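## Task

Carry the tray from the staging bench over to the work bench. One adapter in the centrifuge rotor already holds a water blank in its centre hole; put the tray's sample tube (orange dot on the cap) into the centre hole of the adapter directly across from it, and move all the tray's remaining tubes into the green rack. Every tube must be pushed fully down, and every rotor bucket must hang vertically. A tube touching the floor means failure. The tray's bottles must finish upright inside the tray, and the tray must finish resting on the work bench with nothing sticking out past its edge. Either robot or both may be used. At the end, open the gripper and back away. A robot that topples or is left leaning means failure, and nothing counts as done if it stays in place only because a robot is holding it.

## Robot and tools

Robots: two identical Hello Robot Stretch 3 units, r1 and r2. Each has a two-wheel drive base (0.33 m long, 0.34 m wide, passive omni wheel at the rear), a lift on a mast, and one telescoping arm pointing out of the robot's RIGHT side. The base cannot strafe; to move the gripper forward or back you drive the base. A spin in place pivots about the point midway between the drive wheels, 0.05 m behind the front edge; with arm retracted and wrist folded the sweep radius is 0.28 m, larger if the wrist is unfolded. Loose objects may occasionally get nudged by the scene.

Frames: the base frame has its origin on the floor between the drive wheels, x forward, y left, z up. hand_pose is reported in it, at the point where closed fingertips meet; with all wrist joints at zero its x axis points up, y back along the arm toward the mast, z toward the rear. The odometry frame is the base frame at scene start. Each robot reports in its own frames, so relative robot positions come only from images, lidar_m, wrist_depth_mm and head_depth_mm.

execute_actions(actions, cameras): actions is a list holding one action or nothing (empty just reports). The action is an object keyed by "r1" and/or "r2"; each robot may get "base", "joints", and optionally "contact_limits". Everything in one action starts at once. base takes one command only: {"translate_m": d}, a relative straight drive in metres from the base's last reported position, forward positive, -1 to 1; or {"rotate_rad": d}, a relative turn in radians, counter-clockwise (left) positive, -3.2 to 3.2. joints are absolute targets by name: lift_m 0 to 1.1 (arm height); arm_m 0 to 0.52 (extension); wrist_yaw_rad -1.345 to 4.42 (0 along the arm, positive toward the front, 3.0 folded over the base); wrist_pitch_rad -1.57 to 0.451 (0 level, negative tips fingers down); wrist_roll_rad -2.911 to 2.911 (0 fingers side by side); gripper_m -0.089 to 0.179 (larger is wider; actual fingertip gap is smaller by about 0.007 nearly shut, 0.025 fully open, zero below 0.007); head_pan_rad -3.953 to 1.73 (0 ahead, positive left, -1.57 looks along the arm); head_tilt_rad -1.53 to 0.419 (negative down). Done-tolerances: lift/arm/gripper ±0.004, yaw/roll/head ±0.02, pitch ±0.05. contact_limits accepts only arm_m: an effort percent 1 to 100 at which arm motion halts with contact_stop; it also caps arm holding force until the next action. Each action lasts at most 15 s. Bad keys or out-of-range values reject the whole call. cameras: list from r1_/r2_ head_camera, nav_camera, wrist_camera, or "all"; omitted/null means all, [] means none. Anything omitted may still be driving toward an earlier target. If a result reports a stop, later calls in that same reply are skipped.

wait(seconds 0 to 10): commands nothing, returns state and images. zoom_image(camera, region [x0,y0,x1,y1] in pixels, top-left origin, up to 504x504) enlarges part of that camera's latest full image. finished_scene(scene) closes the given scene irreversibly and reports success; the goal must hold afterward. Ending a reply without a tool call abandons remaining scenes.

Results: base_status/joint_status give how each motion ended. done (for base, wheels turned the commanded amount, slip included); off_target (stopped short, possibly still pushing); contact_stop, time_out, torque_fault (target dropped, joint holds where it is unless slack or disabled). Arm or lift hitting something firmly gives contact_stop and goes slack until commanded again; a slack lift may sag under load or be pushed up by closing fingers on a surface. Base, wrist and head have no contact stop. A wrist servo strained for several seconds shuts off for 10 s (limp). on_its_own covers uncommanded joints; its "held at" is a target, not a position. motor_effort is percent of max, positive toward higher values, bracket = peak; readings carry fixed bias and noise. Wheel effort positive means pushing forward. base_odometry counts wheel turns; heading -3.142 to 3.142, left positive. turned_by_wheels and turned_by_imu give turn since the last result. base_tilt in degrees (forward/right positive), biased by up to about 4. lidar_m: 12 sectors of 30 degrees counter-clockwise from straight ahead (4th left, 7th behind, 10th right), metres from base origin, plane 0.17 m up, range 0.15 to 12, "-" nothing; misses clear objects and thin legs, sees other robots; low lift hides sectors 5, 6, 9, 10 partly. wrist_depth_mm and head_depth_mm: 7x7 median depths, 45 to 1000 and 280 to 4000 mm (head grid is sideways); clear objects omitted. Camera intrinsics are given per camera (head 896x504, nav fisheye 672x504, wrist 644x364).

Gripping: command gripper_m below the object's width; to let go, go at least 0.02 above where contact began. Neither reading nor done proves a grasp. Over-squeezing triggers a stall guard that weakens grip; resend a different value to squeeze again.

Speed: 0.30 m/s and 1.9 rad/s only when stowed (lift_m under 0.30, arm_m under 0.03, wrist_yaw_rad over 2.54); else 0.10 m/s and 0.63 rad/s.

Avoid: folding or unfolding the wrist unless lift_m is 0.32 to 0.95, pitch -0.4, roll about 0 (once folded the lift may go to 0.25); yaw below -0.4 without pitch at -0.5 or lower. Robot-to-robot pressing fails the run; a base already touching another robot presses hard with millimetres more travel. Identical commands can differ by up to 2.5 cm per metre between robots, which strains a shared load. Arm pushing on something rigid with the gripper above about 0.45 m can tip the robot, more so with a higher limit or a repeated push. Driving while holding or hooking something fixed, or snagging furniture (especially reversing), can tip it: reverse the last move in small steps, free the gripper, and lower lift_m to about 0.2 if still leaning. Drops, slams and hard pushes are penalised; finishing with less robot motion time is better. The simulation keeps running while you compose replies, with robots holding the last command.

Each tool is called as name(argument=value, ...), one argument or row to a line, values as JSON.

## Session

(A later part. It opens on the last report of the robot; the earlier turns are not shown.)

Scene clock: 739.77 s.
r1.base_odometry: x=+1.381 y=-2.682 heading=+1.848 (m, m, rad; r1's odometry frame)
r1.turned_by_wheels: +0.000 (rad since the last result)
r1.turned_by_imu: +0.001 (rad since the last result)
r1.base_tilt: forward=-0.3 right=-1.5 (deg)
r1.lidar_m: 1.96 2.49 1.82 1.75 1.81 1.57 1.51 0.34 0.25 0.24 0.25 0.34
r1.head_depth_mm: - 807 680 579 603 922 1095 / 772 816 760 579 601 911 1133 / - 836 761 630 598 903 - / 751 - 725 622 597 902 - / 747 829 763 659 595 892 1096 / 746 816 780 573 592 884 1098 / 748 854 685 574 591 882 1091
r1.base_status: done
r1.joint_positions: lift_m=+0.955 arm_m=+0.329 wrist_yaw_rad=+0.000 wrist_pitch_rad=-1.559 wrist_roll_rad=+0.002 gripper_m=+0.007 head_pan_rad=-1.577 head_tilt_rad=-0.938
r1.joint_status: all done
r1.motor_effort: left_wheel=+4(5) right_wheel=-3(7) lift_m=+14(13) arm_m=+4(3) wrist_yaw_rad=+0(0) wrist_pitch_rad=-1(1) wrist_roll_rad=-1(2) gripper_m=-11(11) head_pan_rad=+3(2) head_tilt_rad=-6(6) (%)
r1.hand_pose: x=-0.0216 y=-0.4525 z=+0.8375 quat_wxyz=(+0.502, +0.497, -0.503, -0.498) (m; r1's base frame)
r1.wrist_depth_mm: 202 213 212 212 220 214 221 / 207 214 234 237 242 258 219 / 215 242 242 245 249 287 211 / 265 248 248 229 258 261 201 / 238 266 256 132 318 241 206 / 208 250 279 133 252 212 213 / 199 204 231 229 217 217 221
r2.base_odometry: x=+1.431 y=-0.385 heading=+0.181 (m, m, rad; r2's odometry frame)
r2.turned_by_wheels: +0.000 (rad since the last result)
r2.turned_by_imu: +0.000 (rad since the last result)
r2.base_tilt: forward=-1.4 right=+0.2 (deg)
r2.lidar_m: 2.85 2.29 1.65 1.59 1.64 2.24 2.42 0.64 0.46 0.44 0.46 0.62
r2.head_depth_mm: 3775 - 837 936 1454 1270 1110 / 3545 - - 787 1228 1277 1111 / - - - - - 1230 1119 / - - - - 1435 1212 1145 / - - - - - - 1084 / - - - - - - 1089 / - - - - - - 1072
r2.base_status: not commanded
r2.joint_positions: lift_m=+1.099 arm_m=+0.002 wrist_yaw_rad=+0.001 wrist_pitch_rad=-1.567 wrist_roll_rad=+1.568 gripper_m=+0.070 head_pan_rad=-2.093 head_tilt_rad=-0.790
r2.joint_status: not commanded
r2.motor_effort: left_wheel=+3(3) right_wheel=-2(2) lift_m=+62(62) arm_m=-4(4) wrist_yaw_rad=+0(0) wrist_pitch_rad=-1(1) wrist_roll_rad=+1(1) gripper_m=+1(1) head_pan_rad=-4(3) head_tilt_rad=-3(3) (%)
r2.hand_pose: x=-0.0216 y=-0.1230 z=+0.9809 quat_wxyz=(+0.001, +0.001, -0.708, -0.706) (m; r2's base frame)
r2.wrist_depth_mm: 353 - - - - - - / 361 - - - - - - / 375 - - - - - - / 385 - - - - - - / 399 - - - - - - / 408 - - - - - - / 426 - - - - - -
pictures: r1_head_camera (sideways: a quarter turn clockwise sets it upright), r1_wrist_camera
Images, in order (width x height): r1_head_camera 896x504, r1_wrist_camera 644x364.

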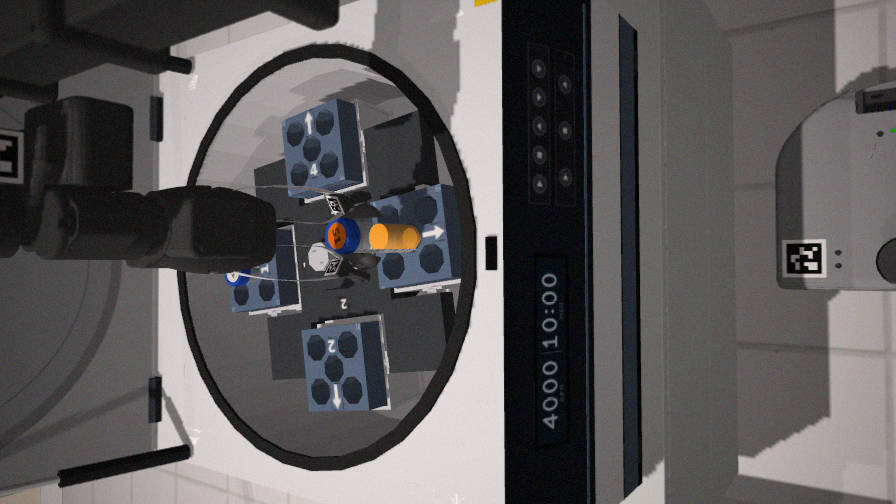

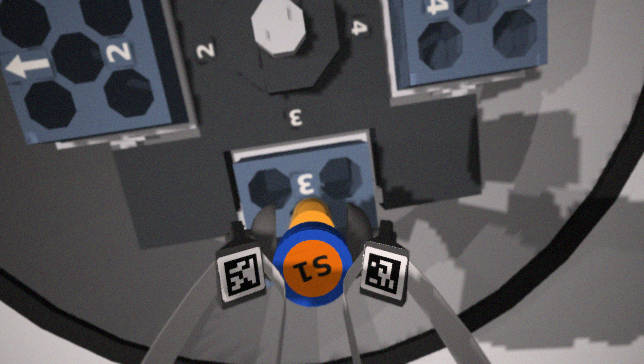

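execute_actions(
  actions=[
    {"r1":{"joints":{"lift_m":0.935}}},
  ],
  cameras=["r1_wrist_camera"],
)

execute_actions(
  actions=[
    {"r1":{"joints":{"lift_m":0.91}}},
  ],
  cameras=["r1_head_camera","r1_wrist_camera"],
)

Scene clock: 744.50 s.
r1.base_odometry: x=+1.381 y=-2.682 heading=+1.848 (m, m, rad; r1's odometry frame)
r1.turned_by_wheels: +0.000 (rad since the last result)
r1.turned_by_imu: +0.001 (rad since the last result)
r1.base_tilt: forward=-0.3 right=-1.4 (deg)
r1.lidar_m: 1.96 2.49 1.82 1.75 1.82 1.57 1.51 0.34 0.25 0.24 0.25 0.34
r1.head_depth_mm: - - 692 581 603 921 1093 / - 808 762 578 601 915 1132 / - 831 753 629 599 907 - / 750 - 722 624 598 900 - / 751 832 761 662 594 888 1094 / 746 811 780 574 594 887 1090 / 744 856 687 573 591 879 1089
r1.base_status: not commanded
r1.joint_positions: lift_m=+0.935 arm_m=+0.329 wrist_yaw_rad=+0.000 wrist_pitch_rad=-1.559 wrist_roll_rad=+0.002 gripper_m=+0.007 head_pan_rad=-1.577 head_tilt_rad=-0.938
r1.joint_status: all done
r1.motor_effort: left_wheel=+3(4) right_wheel=-2(3) lift_m=+14(13) arm_m=+4(4) wrist_yaw_rad=+0(1) wrist_pitch_rad=-1(1) wrist_roll_rad=-1(1) gripper_m=-11(11) head_pan_rad=+4(2) head_tilt_rad=-6(7) (%)
r1.hand_pose: x=-0.0216 y=-0.4525 z=+0.8175 quat_wxyz=(+0.502, +0.497, -0.503, -0.498) (m; r1's base frame)
r1.wrist_depth_mm: 186 200 191 194 212 196 202 / 187 199 214 218 221 228 215 / 196 223 223 224 230 261 211 / 265 226 229 210 236 243 197 / 237 235 235 132 306 240 186 / 207 247 280 133 252 206 189 / 181 204 230 229 212 194 197
r2.base_odometry: x=+1.431 y=-0.385 heading=+0.181 (m, m, rad; r2's odometry frame)
r2.turned_by_wheels: +0.000 (rad since the last result)
r2.turned_by_imu: +0.000 (rad since the last result)
r2.base_tilt: forward=-1.4 right=+0.2 (deg)
r2.lidar_m: 2.85 2.29 1.65 1.59 1.64 2.23 2.43 0.64 0.46 0.45 0.46 0.62
r2.head_depth_mm: 3748 - 837 939 1451 1276 1114 / 3507 - - 788 1227 1274 1111 / - - - - - 1226 1118 / - - - - 1436 1210 1144 / - - - - - - 1086 / - - - - - - 1090 / - - - - - - 1069
r2.base_status: not commanded
r2.joint_positions: lift_m=+1.099 arm_m=+0.002 wrist_yaw_rad=+0.001 wrist_pitch_rad=-1.567 wrist_roll_rad=+1.568 gripper_m=+0.070 head_pan_rad=-2.093 head_tilt_rad=-0.790
r2.joint_status: not commanded
r2.motor_effort: left_wheel=+3(3) right_wheel=-2(2) lift_m=+62(62) arm_m=-4(4) wrist_yaw_rad=-1(0) wrist_pitch_rad=-2(2) wrist_roll_rad=+1(1) gripper_m=+0(0) head_pan_rad=-3(3) head_tilt_rad=-2(4) (%)
r2.hand_pose: x=-0.0216 y=-0.1230 z=+0.9809 quat_wxyz=(+0.001, +0.001, -0.708, -0.706) (m; r2's base frame)
r2.wrist_depth_mm: 353 - - - - - - / 364 - - - - - - / 375 - - - - - - / 386 - - - - - - / 402 - - - - - - / 412 - - - - - - / 425 - - - - - -
pictures: r1_wrist_camera
Images, in order (width x height): r1_wrist_camera 644x364.

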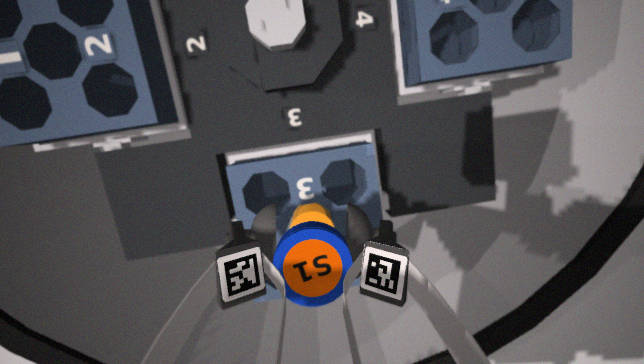

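Scene clock: 745.50 s.
r1.base_odometry: x=+1.381 y=-2.682 heading=+1.848 (m, m, rad; r1's odometry frame)
r1.turned_by_wheels: +0.000 (rad since the last result)
r1.turned_by_imu: +0.000 (rad since the last result)
r1.base_tilt: forward=-0.2 right=-1.3 (deg)
r1.lidar_m: 1.96 2.49 1.81 1.75 1.82 1.57 1.51 0.34 0.25 0.24 0.25 0.34
r1.head_depth_mm: 2630 - - 570 601 922 1105 / - 801 760 579 599 914 1125 / - 831 754 602 598 904 - / 731 833 718 624 598 901 - / 745 833 761 660 596 893 1097 / 745 810 778 575 593 883 1089 / 749 852 684 572 592 880 1096
r1.base_status: not commanded
r1.joint_positions: lift_m=+0.910 arm_m=+0.329 wrist_yaw_rad=+0.000 wrist_pitch_rad=-1.560 wrist_roll_rad=+0.002 gripper_m=+0.007 head_pan_rad=-1.577 head_tilt_rad=-0.938
r1.joint_status: all done
r1.motor_effort: left_wheel=+4(4) right_wheel=-2(2) lift_m=+14(15) arm_m=+3(4) wrist_yaw_rad=+0(0) wrist_pitch_rad=-1(1) wrist_roll_rad=-1(1) gripper_m=-11(11) head_pan_rad=+3(3) head_tilt_rad=-6(6) (%)
r1.hand_pose: x=-0.0216 y=-0.4523 z=+0.7925 quat_wxyz=(+0.502, +0.497, -0.503, -0.498) (m; r1's base frame)
r1.wrist_depth_mm: 158 182 168 170 189 172 185 / 168 189 191 195 197 203 211 / 175 198 197 200 203 209 210 / 249 201 204 182 211 215 197 / 237 208 209 132 277 235 181 / 207 239 267 133 252 207 165 / 181 204 228 228 212 175 166
r2.base_odometry: x=+1.431 y=-0.385 heading=+0.181 (m, m, rad; r2's odometry frame)
r2.turned_by_wheels: +0.000 (rad since the last result)
r2.turned_by_imu: +0.000 (rad since the last result)
r2.base_tilt: forward=-1.6 right=+0.2 (deg)
r2.lidar_m: 2.86 2.28 1.65 1.59 1.65 2.24 2.42 0.64 0.46 0.45 0.46 0.62
r2.head_depth_mm: 3789 - 838 936 1455 1278 1113 / 3464 - - 787 1225 1278 1113 / - - - - - 1231 1119 / - - - - 1435 1210 1142 / - - - - - - 1085 / - - - - - - 1085 / - - - - - - 1068
r2.base_status: not commanded
r2.joint_positions: lift_m=+1.099 arm_m=+0.002 wrist_yaw_rad=+0.001 wrist_pitch_rad=-1.567 wrist_roll_rad=+1.568 gripper_m=+0.070 head_pan_rad=-2.093 head_tilt_rad=-0.790
r2.joint_status: not commanded
r2.motor_effort: left_wheel=+3(3) right_wheel=-2(2) lift_m=+62(62) arm_m=-4(4) wrist_yaw_rad=+0(0) wrist_pitch_rad=-1(1) wrist_roll_rad=+1(1) gripper_m=+0(1) head_pan_rad=-4(3) head_tilt_rad=-3(3) (%)
r2.hand_pose: x=-0.0216 y=-0.1230 z=+0.9809 quat_wxyz=(+0.001, +0.001, -0.708, -0.706) (m; r2's base frame)
r2.wrist_depth_mm: 351 - - - - - - / 366 - - - - - - / 378 - - - - - - / 385 - - - - - - / 398 - - - - - - / 414 - - - - - - / 422 - - - - - -
pictures: r1_head_camera (sideways: a quarter turn clockwise sets it upright), r1_wrist_camera
Images, in order (width x height): r1_head_camera 896x504, r1_wrist_camera 644x364.

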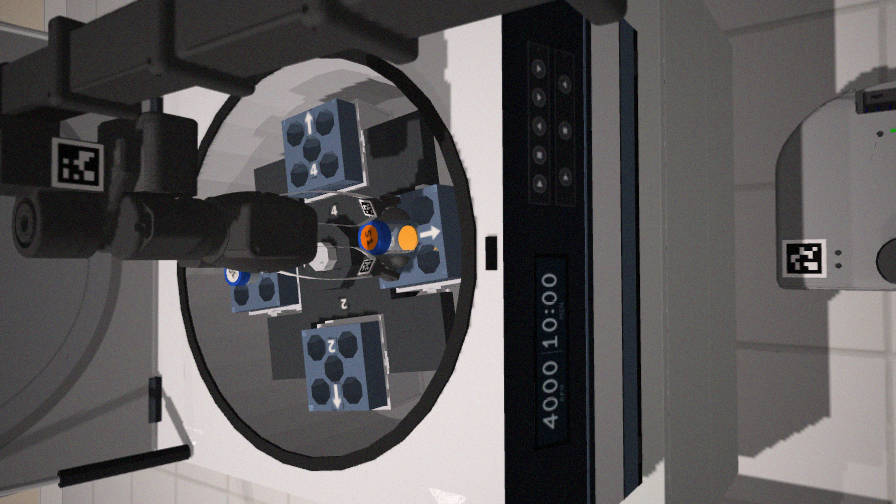

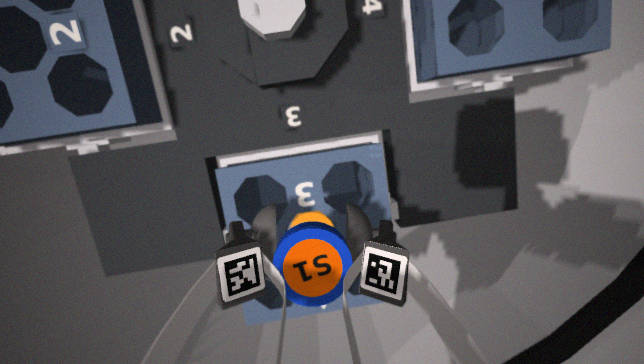

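execute_actions(
  actions=[
    {"r1":{"joints":{"lift_m":0.9}}},
  ],
  cameras=[],
)

execute_actions(
  actions=[
    {"r1":{"joints":{"gripper_m":0.055}}},
  ],
  cameras=["r1_wrist_camera"],
)

execute_actions(
  actions=[
    {"r1":{"joints":{"lift_m":1.0}}},
  ],
  cameras=["r1_wrist_camera","r1_head_camera"],
)

Scene clock: 751.17 s.
r1.base_odometry: x=+1.381 y=-2.682 heading=+1.848 (m, m, rad; r1's odometry frame)
r1.turned_by_wheels: +0.000 (rad since the last result)
r1.turned_by_imu: +0.001 (rad since the last result)
r1.base_tilt: forward=-0.3 right=-1.5 (deg)
r1.lidar_m: 1.97 2.49 1.81 1.75 1.82 1.57 1.51 0.34 0.25 0.24 0.25 0.34
r1.head_depth_mm: 2627 - - 569 604 926 1100 / - 795 760 580 598 916 1136 / - 831 751 601 599 910 - / 742 832 717 627 597 904 - / 749 831 754 663 595 895 1091 / 747 816 776 575 592 884 1092 / 746 851 686 572 592 879 1085
r1.base_status: not commanded
r1.joint_positions: lift_m=+0.907 arm_m=+0.329 wrist_yaw_rad=+0.000 wrist_pitch_rad=-1.561 wrist_roll_rad=+0.002 gripper_m=+0.007 head_pan_rad=-1.577 head_tilt_rad=-0.939
r1.joint_status: lift_m contact_stop (moved -0.003 of -0.010)
r1.on_its_own: lift_m is slack since a contact_stop, until your next command for it (your +0.900 is given up)
r1.motor_effort: left_wheel=+4(4) right_wheel=-2(3) lift_m=+18(20) arm_m=+2(4) wrist_yaw_rad=-1(0) wrist_pitch_rad=+0(2) wrist_roll_rad=-1(1) gripper_m=-10(11) head_pan_rad=+2(2) head_tilt_rad=-6(5) (%)
r1.hand_pose: x=-0.0216 y=-0.4522 z=+0.7895 quat_wxyz=(+0.502, +0.497, -0.503, -0.498) (m; r1's base frame)
r1.wrist_depth_mm: 155 180 165 168 188 167 182 / 169 185 189 192 194 200 210 / 180 195 196 198 201 205 211 / 249 198 200 182 208 213 198 / 232 206 208 132 280 230 181 / 207 238 273 133 247 207 165 / 182 205 225 228 215 176 162
r2.base_odometry: x=+1.431 y=-0.385 heading=+0.181 (m, m, rad; r2's odometry frame)
r2.turned_by_wheels: +0.000 (rad since the last result)
r2.turned_by_imu: +0.000 (rad since the last result)
r2.base_tilt: forward=-1.5 right=+0.3 (deg)
r2.lidar_m: 2.86 2.28 1.66 1.59 1.64 2.24 2.43 0.64 0.46 0.45 0.46 0.62
r2.head_depth_mm: 3780 - 837 937 1459 1277 1115 / 3496 - - 786 1231 1275 1113 / - - - - - 1227 1122 / - - - - 1437 1209 1141 / - - - - - - 1084 / - - - - - - 1089 / - - - - - - 1068
r2.base_status: not commanded
r2.joint_positions: lift_m=+1.099 arm_m=+0.002 wrist_yaw_rad=+0.001 wrist_pitch_rad=-1.567 wrist_roll_rad=+1.568 gripper_m=+0.070 head_pan_rad=-2.093 head_tilt_rad=-0.790
r2.joint_status: not commanded
r2.motor_effort: left_wheel=+3(3) right_wheel=-2(2) lift_m=+62(62) arm_m=-4(5) wrist_yaw_rad=-2(1) wrist_pitch_rad=-2(1) wrist_roll_rad=+1(1) gripper_m=+1(0) head_pan_rad=-4(3) head_tilt_rad=-3(3) (%)
r2.hand_pose: x=-0.0216 y=-0.1230 z=+0.9809 quat_wxyz=(+0.001, +0.001, -0.708, -0.706) (m; r2's base frame)
r2.wrist_depth_mm: 356 - - - - - - / 361 - - - - - - / 377 - - - - - - / 387 - - - - - - / 395 - - - - - - / 407 - - - - - - / 424 - - - - - -
pictures: none
No camera images: the call's "cameras" was empty. Leave "cameras" out to get every camera's image.

not run: a stop came earlier in this reply.

not run: a stop came earlier in this reply.

Bottomed. Release.

execute_actions(
  actions=[
    {"r1":{"joints":{"gripper_m":0.055,"lift_m":0.912}}},
  ],
  cameras=["r1_wrist_camera"],
)

execute_actions(
  actions=[
    {"r1":{"joints":{"lift_m":1.08}}},
  ],
  cameras=["r1_wrist_camera"],
)

execute_actions(
  actions=[
    {"r1":{"joints":{"arm_m":0.0}}},
  ],
  cameras=["r1_head_camera"],
)

zoom_image(
  camera="r1_head_camera",
  region=[180,60,500,420],
)

Scene clock: 757.70 s.
r1.base_odometry: x=+1.381 y=-2.682 heading=+1.848 (m, m, rad; r1's odometry frame)
r1.turned_by_wheels: +0.000 (rad since the last result)
r1.turned_by_imu: +0.001 (rad since the last result)
r1.base_tilt: forward=-0.3 right=-1.4 (deg)
r1.lidar_m: 1.96 2.49 1.81 1.75 1.82 1.57 1.51 0.34 0.25 0.24 0.25 0.34
r1.head_depth_mm: 2620 - - 568 604 922 1100 / - 801 760 579 601 920 1131 / - 831 753 573 600 906 - / 741 832 719 621 596 899 - / 750 831 752 664 595 896 1102 / 746 809 777 574 593 888 1095 / 744 854 684 574 590 875 1094
r1.base_status: not commanded
r1.joint_positions: lift_m=+0.912 arm_m=+0.329 wrist_yaw_rad=+0.000 wrist_pitch_rad=-1.561 wrist_roll_rad=+0.002 gripper_m=+0.055 head_pan_rad=-1.577 head_tilt_rad=-0.939
r1.joint_status: all done
r1.motor_effort: left_wheel=+4(4) right_wheel=-2(3) lift_m=+22(22) arm_m=+2(3) wrist_yaw_rad=+0(0) wrist_pitch_rad=+0(0) wrist_roll_rad=-1(1) gripper_m=+1(77) head_pan_rad=+3(3) head_tilt_rad=-6(5) (%)
r1.hand_pose: x=-0.0216 y=-0.4522 z=+0.7940 quat_wxyz=(+0.502, +0.497, -0.503, -0.498) (m; r1's base frame)
r1.wrist_depth_mm: 160 183 169 172 192 172 193 / 170 189 193 195 199 204 210 / 181 198 199 201 205 209 211 / 253 202 204 183 211 217 198 / 232 209 209 161 279 232 182 / 207 239 205 193 243 206 165 / 182 204 228 233 211 174 168
r2.base_odometry: x=+1.431 y=-0.385 heading=+0.181 (m, m, rad; r2's odometry frame)
r2.turned_by_wheels: +0.000 (rad since the last result)
r2.turned_by_imu: +0.000 (rad since the last result)
r2.base_tilt: forward=-1.5 right=+0.3 (deg)
r2.lidar_m: 2.85 2.28 1.65 1.59 1.64 2.23 2.43 0.64 0.46 0.45 0.46 0.62
r2.head_depth_mm: 3781 - 838 939 1456 1275 1113 / 3545 - - 786 1226 1281 1115 / - - - - - 1230 1118 / - - - - 1436 1215 1140 / - - - - - - 1084 / - - - - - - 1090 / - - - - - - 1072
r2.base_status: not commanded
r2.joint_positions: lift_m=+1.099 arm_m=+0.002 wrist_yaw_rad=+0.001 wrist_pitch_rad=-1.567 wrist_roll_rad=+1.568 gripper_m=+0.070 head_pan_rad=-2.093 head_tilt_rad=-0.790
r2.joint_status: not commanded
r2.motor_effort: left_wheel=+3(3) right_wheel=-2(1) lift_m=+62(62) arm_m=-4(4) wrist_yaw_rad=-1(1) wrist_pitch_rad=-1(2) wrist_roll_rad=+1(1) gripper_m=+0(0) head_pan_rad=-3(4) head_tilt_rad=-3(4) (%)
r2.hand_pose: x=-0.0216 y=-0.1230 z=+0.9809 quat_wxyz=(+0.001, +0.001, -0.708, -0.706) (m; r2's base frame)
r2.wrist_depth_mm: 355 - - - - - - / 362 - - - - - - / 378 - - - - - - / 385 - - - - - - / 398 - - - - - - / 412 - - - - - - / 420 - - - - - -
pictures: r1_wrist_camera
Images, in order (width x height): r1_wrist_camera 644x364.

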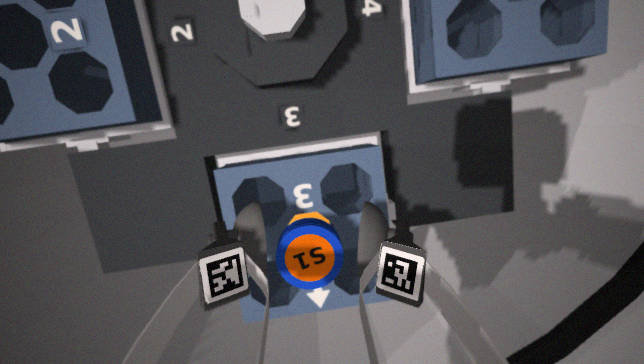

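Scene clock: 760.07 s.
r1.base_odometry: x=+1.381 y=-2.682 heading=+1.848 (m, m, rad; r1's odometry frame)
r1.turned_by_wheels: +0.000 (rad since the last result)
r1.turned_by_imu: +0.001 (rad since the last result)
r1.base_tilt: forward=-0.3 right=-1.4 (deg)
r1.lidar_m: 1.97 2.50 1.82 1.75 1.81 1.58 1.51 0.34 0.25 0.24 0.25 0.34
r1.head_depth_mm: 785 2169 696 581 605 921 1105 / 753 820 762 579 602 911 1133 / 771 838 754 633 600 908 - / 769 835 729 621 597 900 - / 747 835 747 661 596 892 1100 / 749 812 776 574 594 885 1096 / 748 855 684 571 590 877 1093
r1.base_status: not commanded
r1.joint_positions: lift_m=+1.080 arm_m=+0.329 wrist_yaw_rad=+0.000 wrist_pitch_rad=-1.561 wrist_roll_rad=+0.002 gripper_m=+0.055 head_pan_rad=-1.577 head_tilt_rad=-0.939
r1.joint_status: all done
r1.motor_effort: left_wheel=+4(4) right_wheel=-2(2) lift_m=+22(22) arm_m=+2(3) wrist_yaw_rad=+0(0) wrist_pitch_rad=+0(0) wrist_roll_rad=-1(1) gripper_m=+1(1) head_pan_rad=+2(3) head_tilt_rad=-6(6) (%)
r1.hand_pose: x=-0.0216 y=-0.4522 z=+0.9620 quat_wxyz=(+0.502, +0.497, -0.503, -0.498) (m; r1's base frame)
r1.wrist_depth_mm: 298 339 341 345 331 318 - / 294 335 346 343 344 321 - / 296 364 367 367 381 321 - / 306 366 375 356 393 327 - / 315 322 410 400 338 341 - / 328 329 339 342 349 353 - / - - - - - - -
r2.base_odometry: x=+1.431 y=-0.385 heading=+0.181 (m, m, rad; r2's odometry frame)
r2.turned_by_wheels: +0.000 (rad since the last result)
r2.turned_by_imu: +0.000 (rad since the last result)
r2.base_tilt: forward=-1.5 right=+0.2 (deg)
r2.lidar_m: 2.86 2.29 1.66 1.59 1.65 2.24 2.42 0.64 0.46 0.45 0.46 0.62
r2.head_depth_mm: 3754 - 837 938 1454 1275 1110 / 3492 - - 787 1229 1281 1115 / - - - - - 1228 1116 / - - - - 1438 1204 1136 / - - - - - - 1087 / - - - - - - 1084 / - - - - - - 1076
r2.base_status: not commanded
r2.joint_positions: lift_m=+1.099 arm_m=+0.002 wrist_yaw_rad=+0.001 wrist_pitch_rad=-1.567 wrist_roll_rad=+1.568 gripper_m=+0.070 head_pan_rad=-2.093 head_tilt_rad=-0.790
r2.joint_status: not commanded
r2.motor_effort: left_wheel=+3(3) right_wheel=-2(2) lift_m=+62(62) arm_m=-4(4) wrist_yaw_rad=-2(0) wrist_pitch_rad=-1(1) wrist_roll_rad=+1(1) gripper_m=+0(0) head_pan_rad=-3(4) head_tilt_rad=-4(3) (%)
r2.hand_pose: x=-0.0216 y=-0.1230 z=+0.9809 quat_wxyz=(+0.001, +0.001, -0.708, -0.706) (m; r2's base frame)
r2.wrist_depth_mm: 352 - - - - - - / 362 - - - - - - / 375 - - - - - - / 389 - - - - - - / 397 - - - - - - / 409 - - - - - - / 426 - - - - - -
pictures: r1_wrist_camera
Images, in order (width x height): r1_wrist_camera 644x364.

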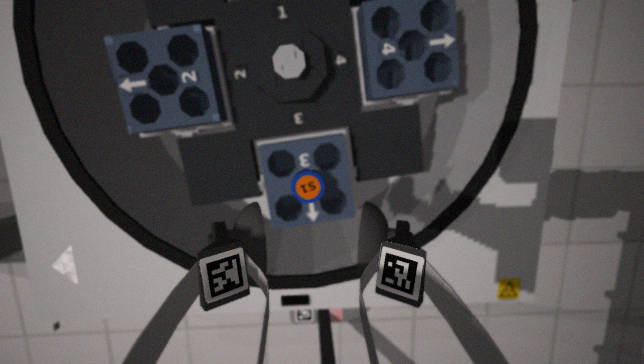

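Scene clock: 763.70 s.
r1.base_odometry: x=+1.381 y=-2.682 heading=+1.848 (m, m, rad; r1's odometry frame)
r1.turned_by_wheels: +0.000 (rad since the last result)
r1.turned_by_imu: +0.001 (rad since the last result)
r1.base_tilt: forward=-0.2 right=-1.4 (deg)
r1.lidar_m: 1.97 2.49 1.82 1.75 1.81 1.57 1.51 0.34 0.25 0.24 0.25 0.34
r1.head_depth_mm: - - - 568 589 980 1095 / - - - - - 1170 1124 / - - - - - 1161 - / 750 825 774 - - 1091 - / 751 833 750 663 595 1002 1090 / 746 811 779 574 593 883 1090 / 748 853 690 573 592 879 1085
r1.base_status: not commanded
r1.joint_positions: lift_m=+1.080 arm_m=+0.000 wrist_yaw_rad=+0.000 wrist_pitch_rad=-1.561 wrist_roll_rad=+0.002 gripper_m=+0.055 head_pan_rad=-1.577 head_tilt_rad=-0.939
r1.joint_status: all done
r1.motor_effort: left_wheel=+4(4) right_wheel=-2(2) lift_m=+22(22) arm_m=-3(3) wrist_yaw_rad=+0(0) wrist_pitch_rad=-1(1) wrist_roll_rad=-1(1) gripper_m=+1(0) head_pan_rad=+2(3) head_tilt_rad=-7(7) (%)
r1.hand_pose: x=-0.0216 y=-0.1238 z=+0.9620 quat_wxyz=(+0.502, +0.497, -0.503, -0.498) (m; r1's base frame)
r1.wrist_depth_mm: 355 339 345 350 352 361 - / 686 533 542 549 555 - - / - - - - - - - / - - - - - - - / - - - - - - - / - - - - - - - / - - - - - - -
r2.base_odometry: x=+1.431 y=-0.385 heading=+0.181 (m, m, rad; r2's odometry frame)
r2.turned_by_wheels: +0.000 (rad since the last result)
r2.turned_by_imu: +0.000 (rad since the last result)
r2.base_tilt: forward=-1.5 right=+0.2 (deg)
r2.lidar_m: 2.86 2.28 1.66 1.59 1.65 2.23 2.42 0.64 0.46 0.45 0.46 0.62
r2.head_depth_mm: 3757 - 837 938 1464 1274 1111 / 3486 - - 785 1224 1280 1112 / - - - - - 1231 1112 / - - - - 1435 1213 1141 / - - - - - - 1086 / - - - - - - 1091 / - - - - - - 1070
r2.base_status: not commanded
r2.joint_positions: lift_m=+1.099 arm_m=+0.002 wrist_yaw_rad=+0.001 wrist_pitch_rad=-1.567 wrist_roll_rad=+1.568 gripper_m=+0.070 head_pan_rad=-2.093 head_tilt_rad=-0.790
r2.joint_status: not commanded
r2.motor_effort: left_wheel=+3(3) right_wheel=-2(2) lift_m=+62(62) arm_m=-4(4) wrist_yaw_rad=-2(1) wrist_pitch_rad=-1(1) wrist_roll_rad=+1(1) gripper_m=+0(0) head_pan_rad=-3(3) head_tilt_rad=-4(3) (%)
r2.hand_pose: x=-0.0216 y=-0.1230 z=+0.9809 quat_wxyz=(+0.001, +0.001, -0.708, -0.706) (m; r2's base frame)
r2.wrist_depth_mm: 350 - - - - - - / 363 - - - - - - / 376 - - - - - - / 388 - - - - - - / 399 - - - - - - / 410 - - - - - - / 424 - - - - - -
pictures: r1_head_camera (sideways: a quarter turn clockwise sets it upright)
Images, in order (width x height): r1_head_camera 896x504.

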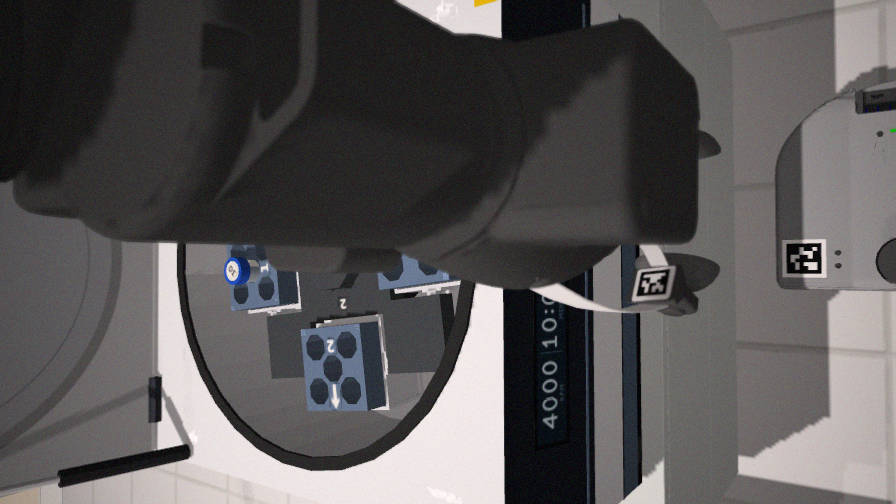

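Region (180, 60, 500, 420) of r1_head_camera's 896x504 image, scaled by 1.400, with more detail than that image has.

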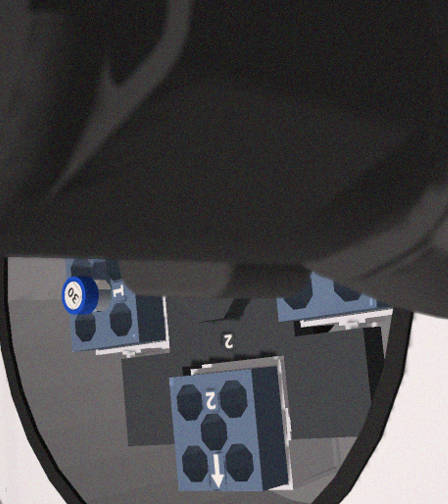

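execute_actions(
  actions=[
    {"r1":{"base":{"translate_m":0.45},"joints":{"head_pan_rad":-2.2,"head_tilt_rad":-0.8}}},
  ],
  cameras=["r1_head_camera","r2_head_camera"],
)

Scene clock: 773.70 s.
r1.base_odometry: x=+1.258 y=-2.250 heading=+1.849 (m, m, rad; r1's odometry frame)
r1.turned_by_wheels: +0.000 (rad since the last result)
r1.turned_by_imu: +0.003 (rad since the last result)
r1.base_tilt: forward=-0.3 right=-1.4 (deg)
r1.lidar_m: 1.53 2.49 1.82 1.75 1.82 2.03 1.96 0.34 0.25 0.26 0.28 1.30
r1.head_depth_mm: - 2344 809 753 1015 1274 1125 / - 2553 894 691 823 1226 1124 / - 2739 - 645 686 951 1142 / - - - 617 618 750 1107 / - - - - 713 - 1074 / - - - - - - 1079 / - - - - - - -
r1.base_status: done
r1.joint_positions: lift_m=+1.080 arm_m=+0.000 wrist_yaw_rad=+0.000 wrist_pitch_rad=-1.561 wrist_roll_rad=+0.002 gripper_m=+0.055 head_pan_rad=-2.193 head_tilt_rad=-0.804
r1.joint_status: all done
r1.motor_effort: left_wheel=+3(8) right_wheel=-2(1) lift_m=+22(22) arm_m=-3(3) wrist_yaw_rad=+0(0) wrist_pitch_rad=+0(0) wrist_roll_rad=-1(1) gripper_m=+0(2) head_pan_rad=-3(27) head_tilt_rad=+2(16) (%)
r1.hand_pose: x=-0.0216 y=-0.1238 z=+0.9620 quat_wxyz=(+0.502, +0.497, -0.503, -0.498) (m; r1's base frame)
r1.wrist_depth_mm: 322 325 330 870 483 358 364 / - - - 925 565 569 577 / - - - - - - - / - - - - - - - / - - - - - - - / - - - - - - - / - - - - - - -
r2.base_odometry: x=+1.431 y=-0.385 heading=+0.181 (m, m, rad; r2's odometry frame)
r2.turned_by_wheels: +0.000 (rad since the last result)
r2.turned_by_imu: +0.000 (rad since the last result)
r2.base_tilt: forward=-1.5 right=+0.3 (deg)
r2.lidar_m: 2.86 2.28 1.66 1.59 1.65 2.23 2.43 0.64 0.46 0.45 0.46 0.62
r2.head_depth_mm: 3768 - 838 939 1452 1277 1113 / 3488 - - 787 1229 1283 1117 / - - - - - 1234 1117 / - - - - 1435 1214 1142 / - - - - - - 1082 / - - - - - - 1090 / - - - - - - 1070
r2.base_status: not commanded
r2.joint_positions: lift_m=+1.099 arm_m=+0.002 wrist_yaw_rad=+0.001 wrist_pitch_rad=-1.567 wrist_roll_rad=+1.568 gripper_m=+0.070 head_pan_rad=-2.093 head_tilt_rad=-0.790
r2.joint_status: not commanded
r2.motor_effort: left_wheel=+3(3) right_wheel=-2(2) lift_m=+62(62) arm_m=-4(4) wrist_yaw_rad=+0(2) wrist_pitch_rad=-1(2) wrist_roll_rad=+1(1) gripper_m=+0(0) head_pan_rad=-4(3) head_tilt_rad=-4(3) (%)
r2.hand_pose: x=-0.0216 y=-0.1230 z=+0.9809 quat_wxyz=(+0.001, +0.001, -0.708, -0.706) (m; r2's base frame)
r2.wrist_depth_mm: 352 - - - - - - / 364 - - - - - - / 375 - - - - - - / 382 - - - - - - / 396 - - - - - - / 413 - - - - - - / 425 - - - - - -
pictures: r1_head_camera (sideways: a quarter turn clockwise sets it upright), r2_head_camera (sideways: a quarter turn clockwise sets it upright)
Images, in order (width x height): r1_head_camera 896x504, r2_head_camera 896x504.

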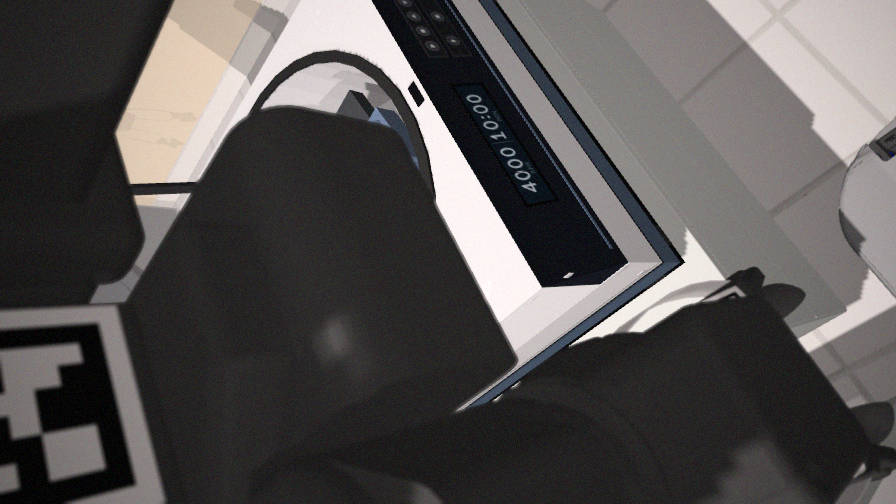

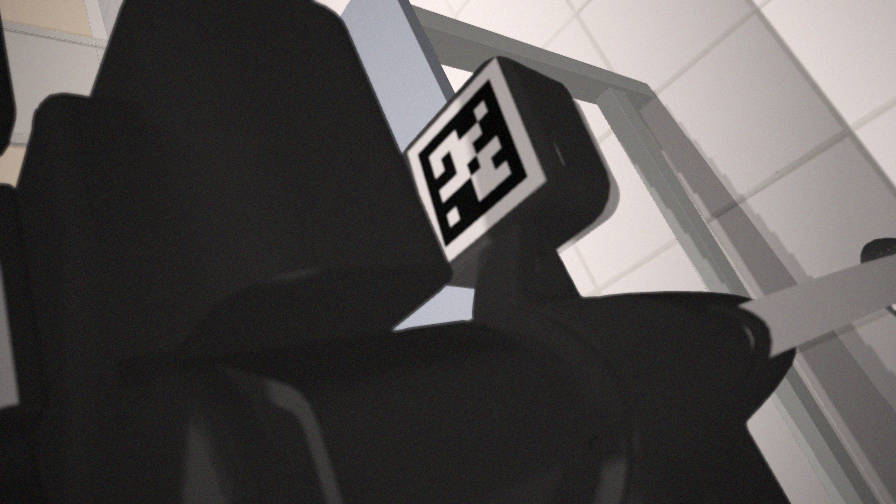

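finished_scene(
  scene=2,
)

The scene is finished: the task was done.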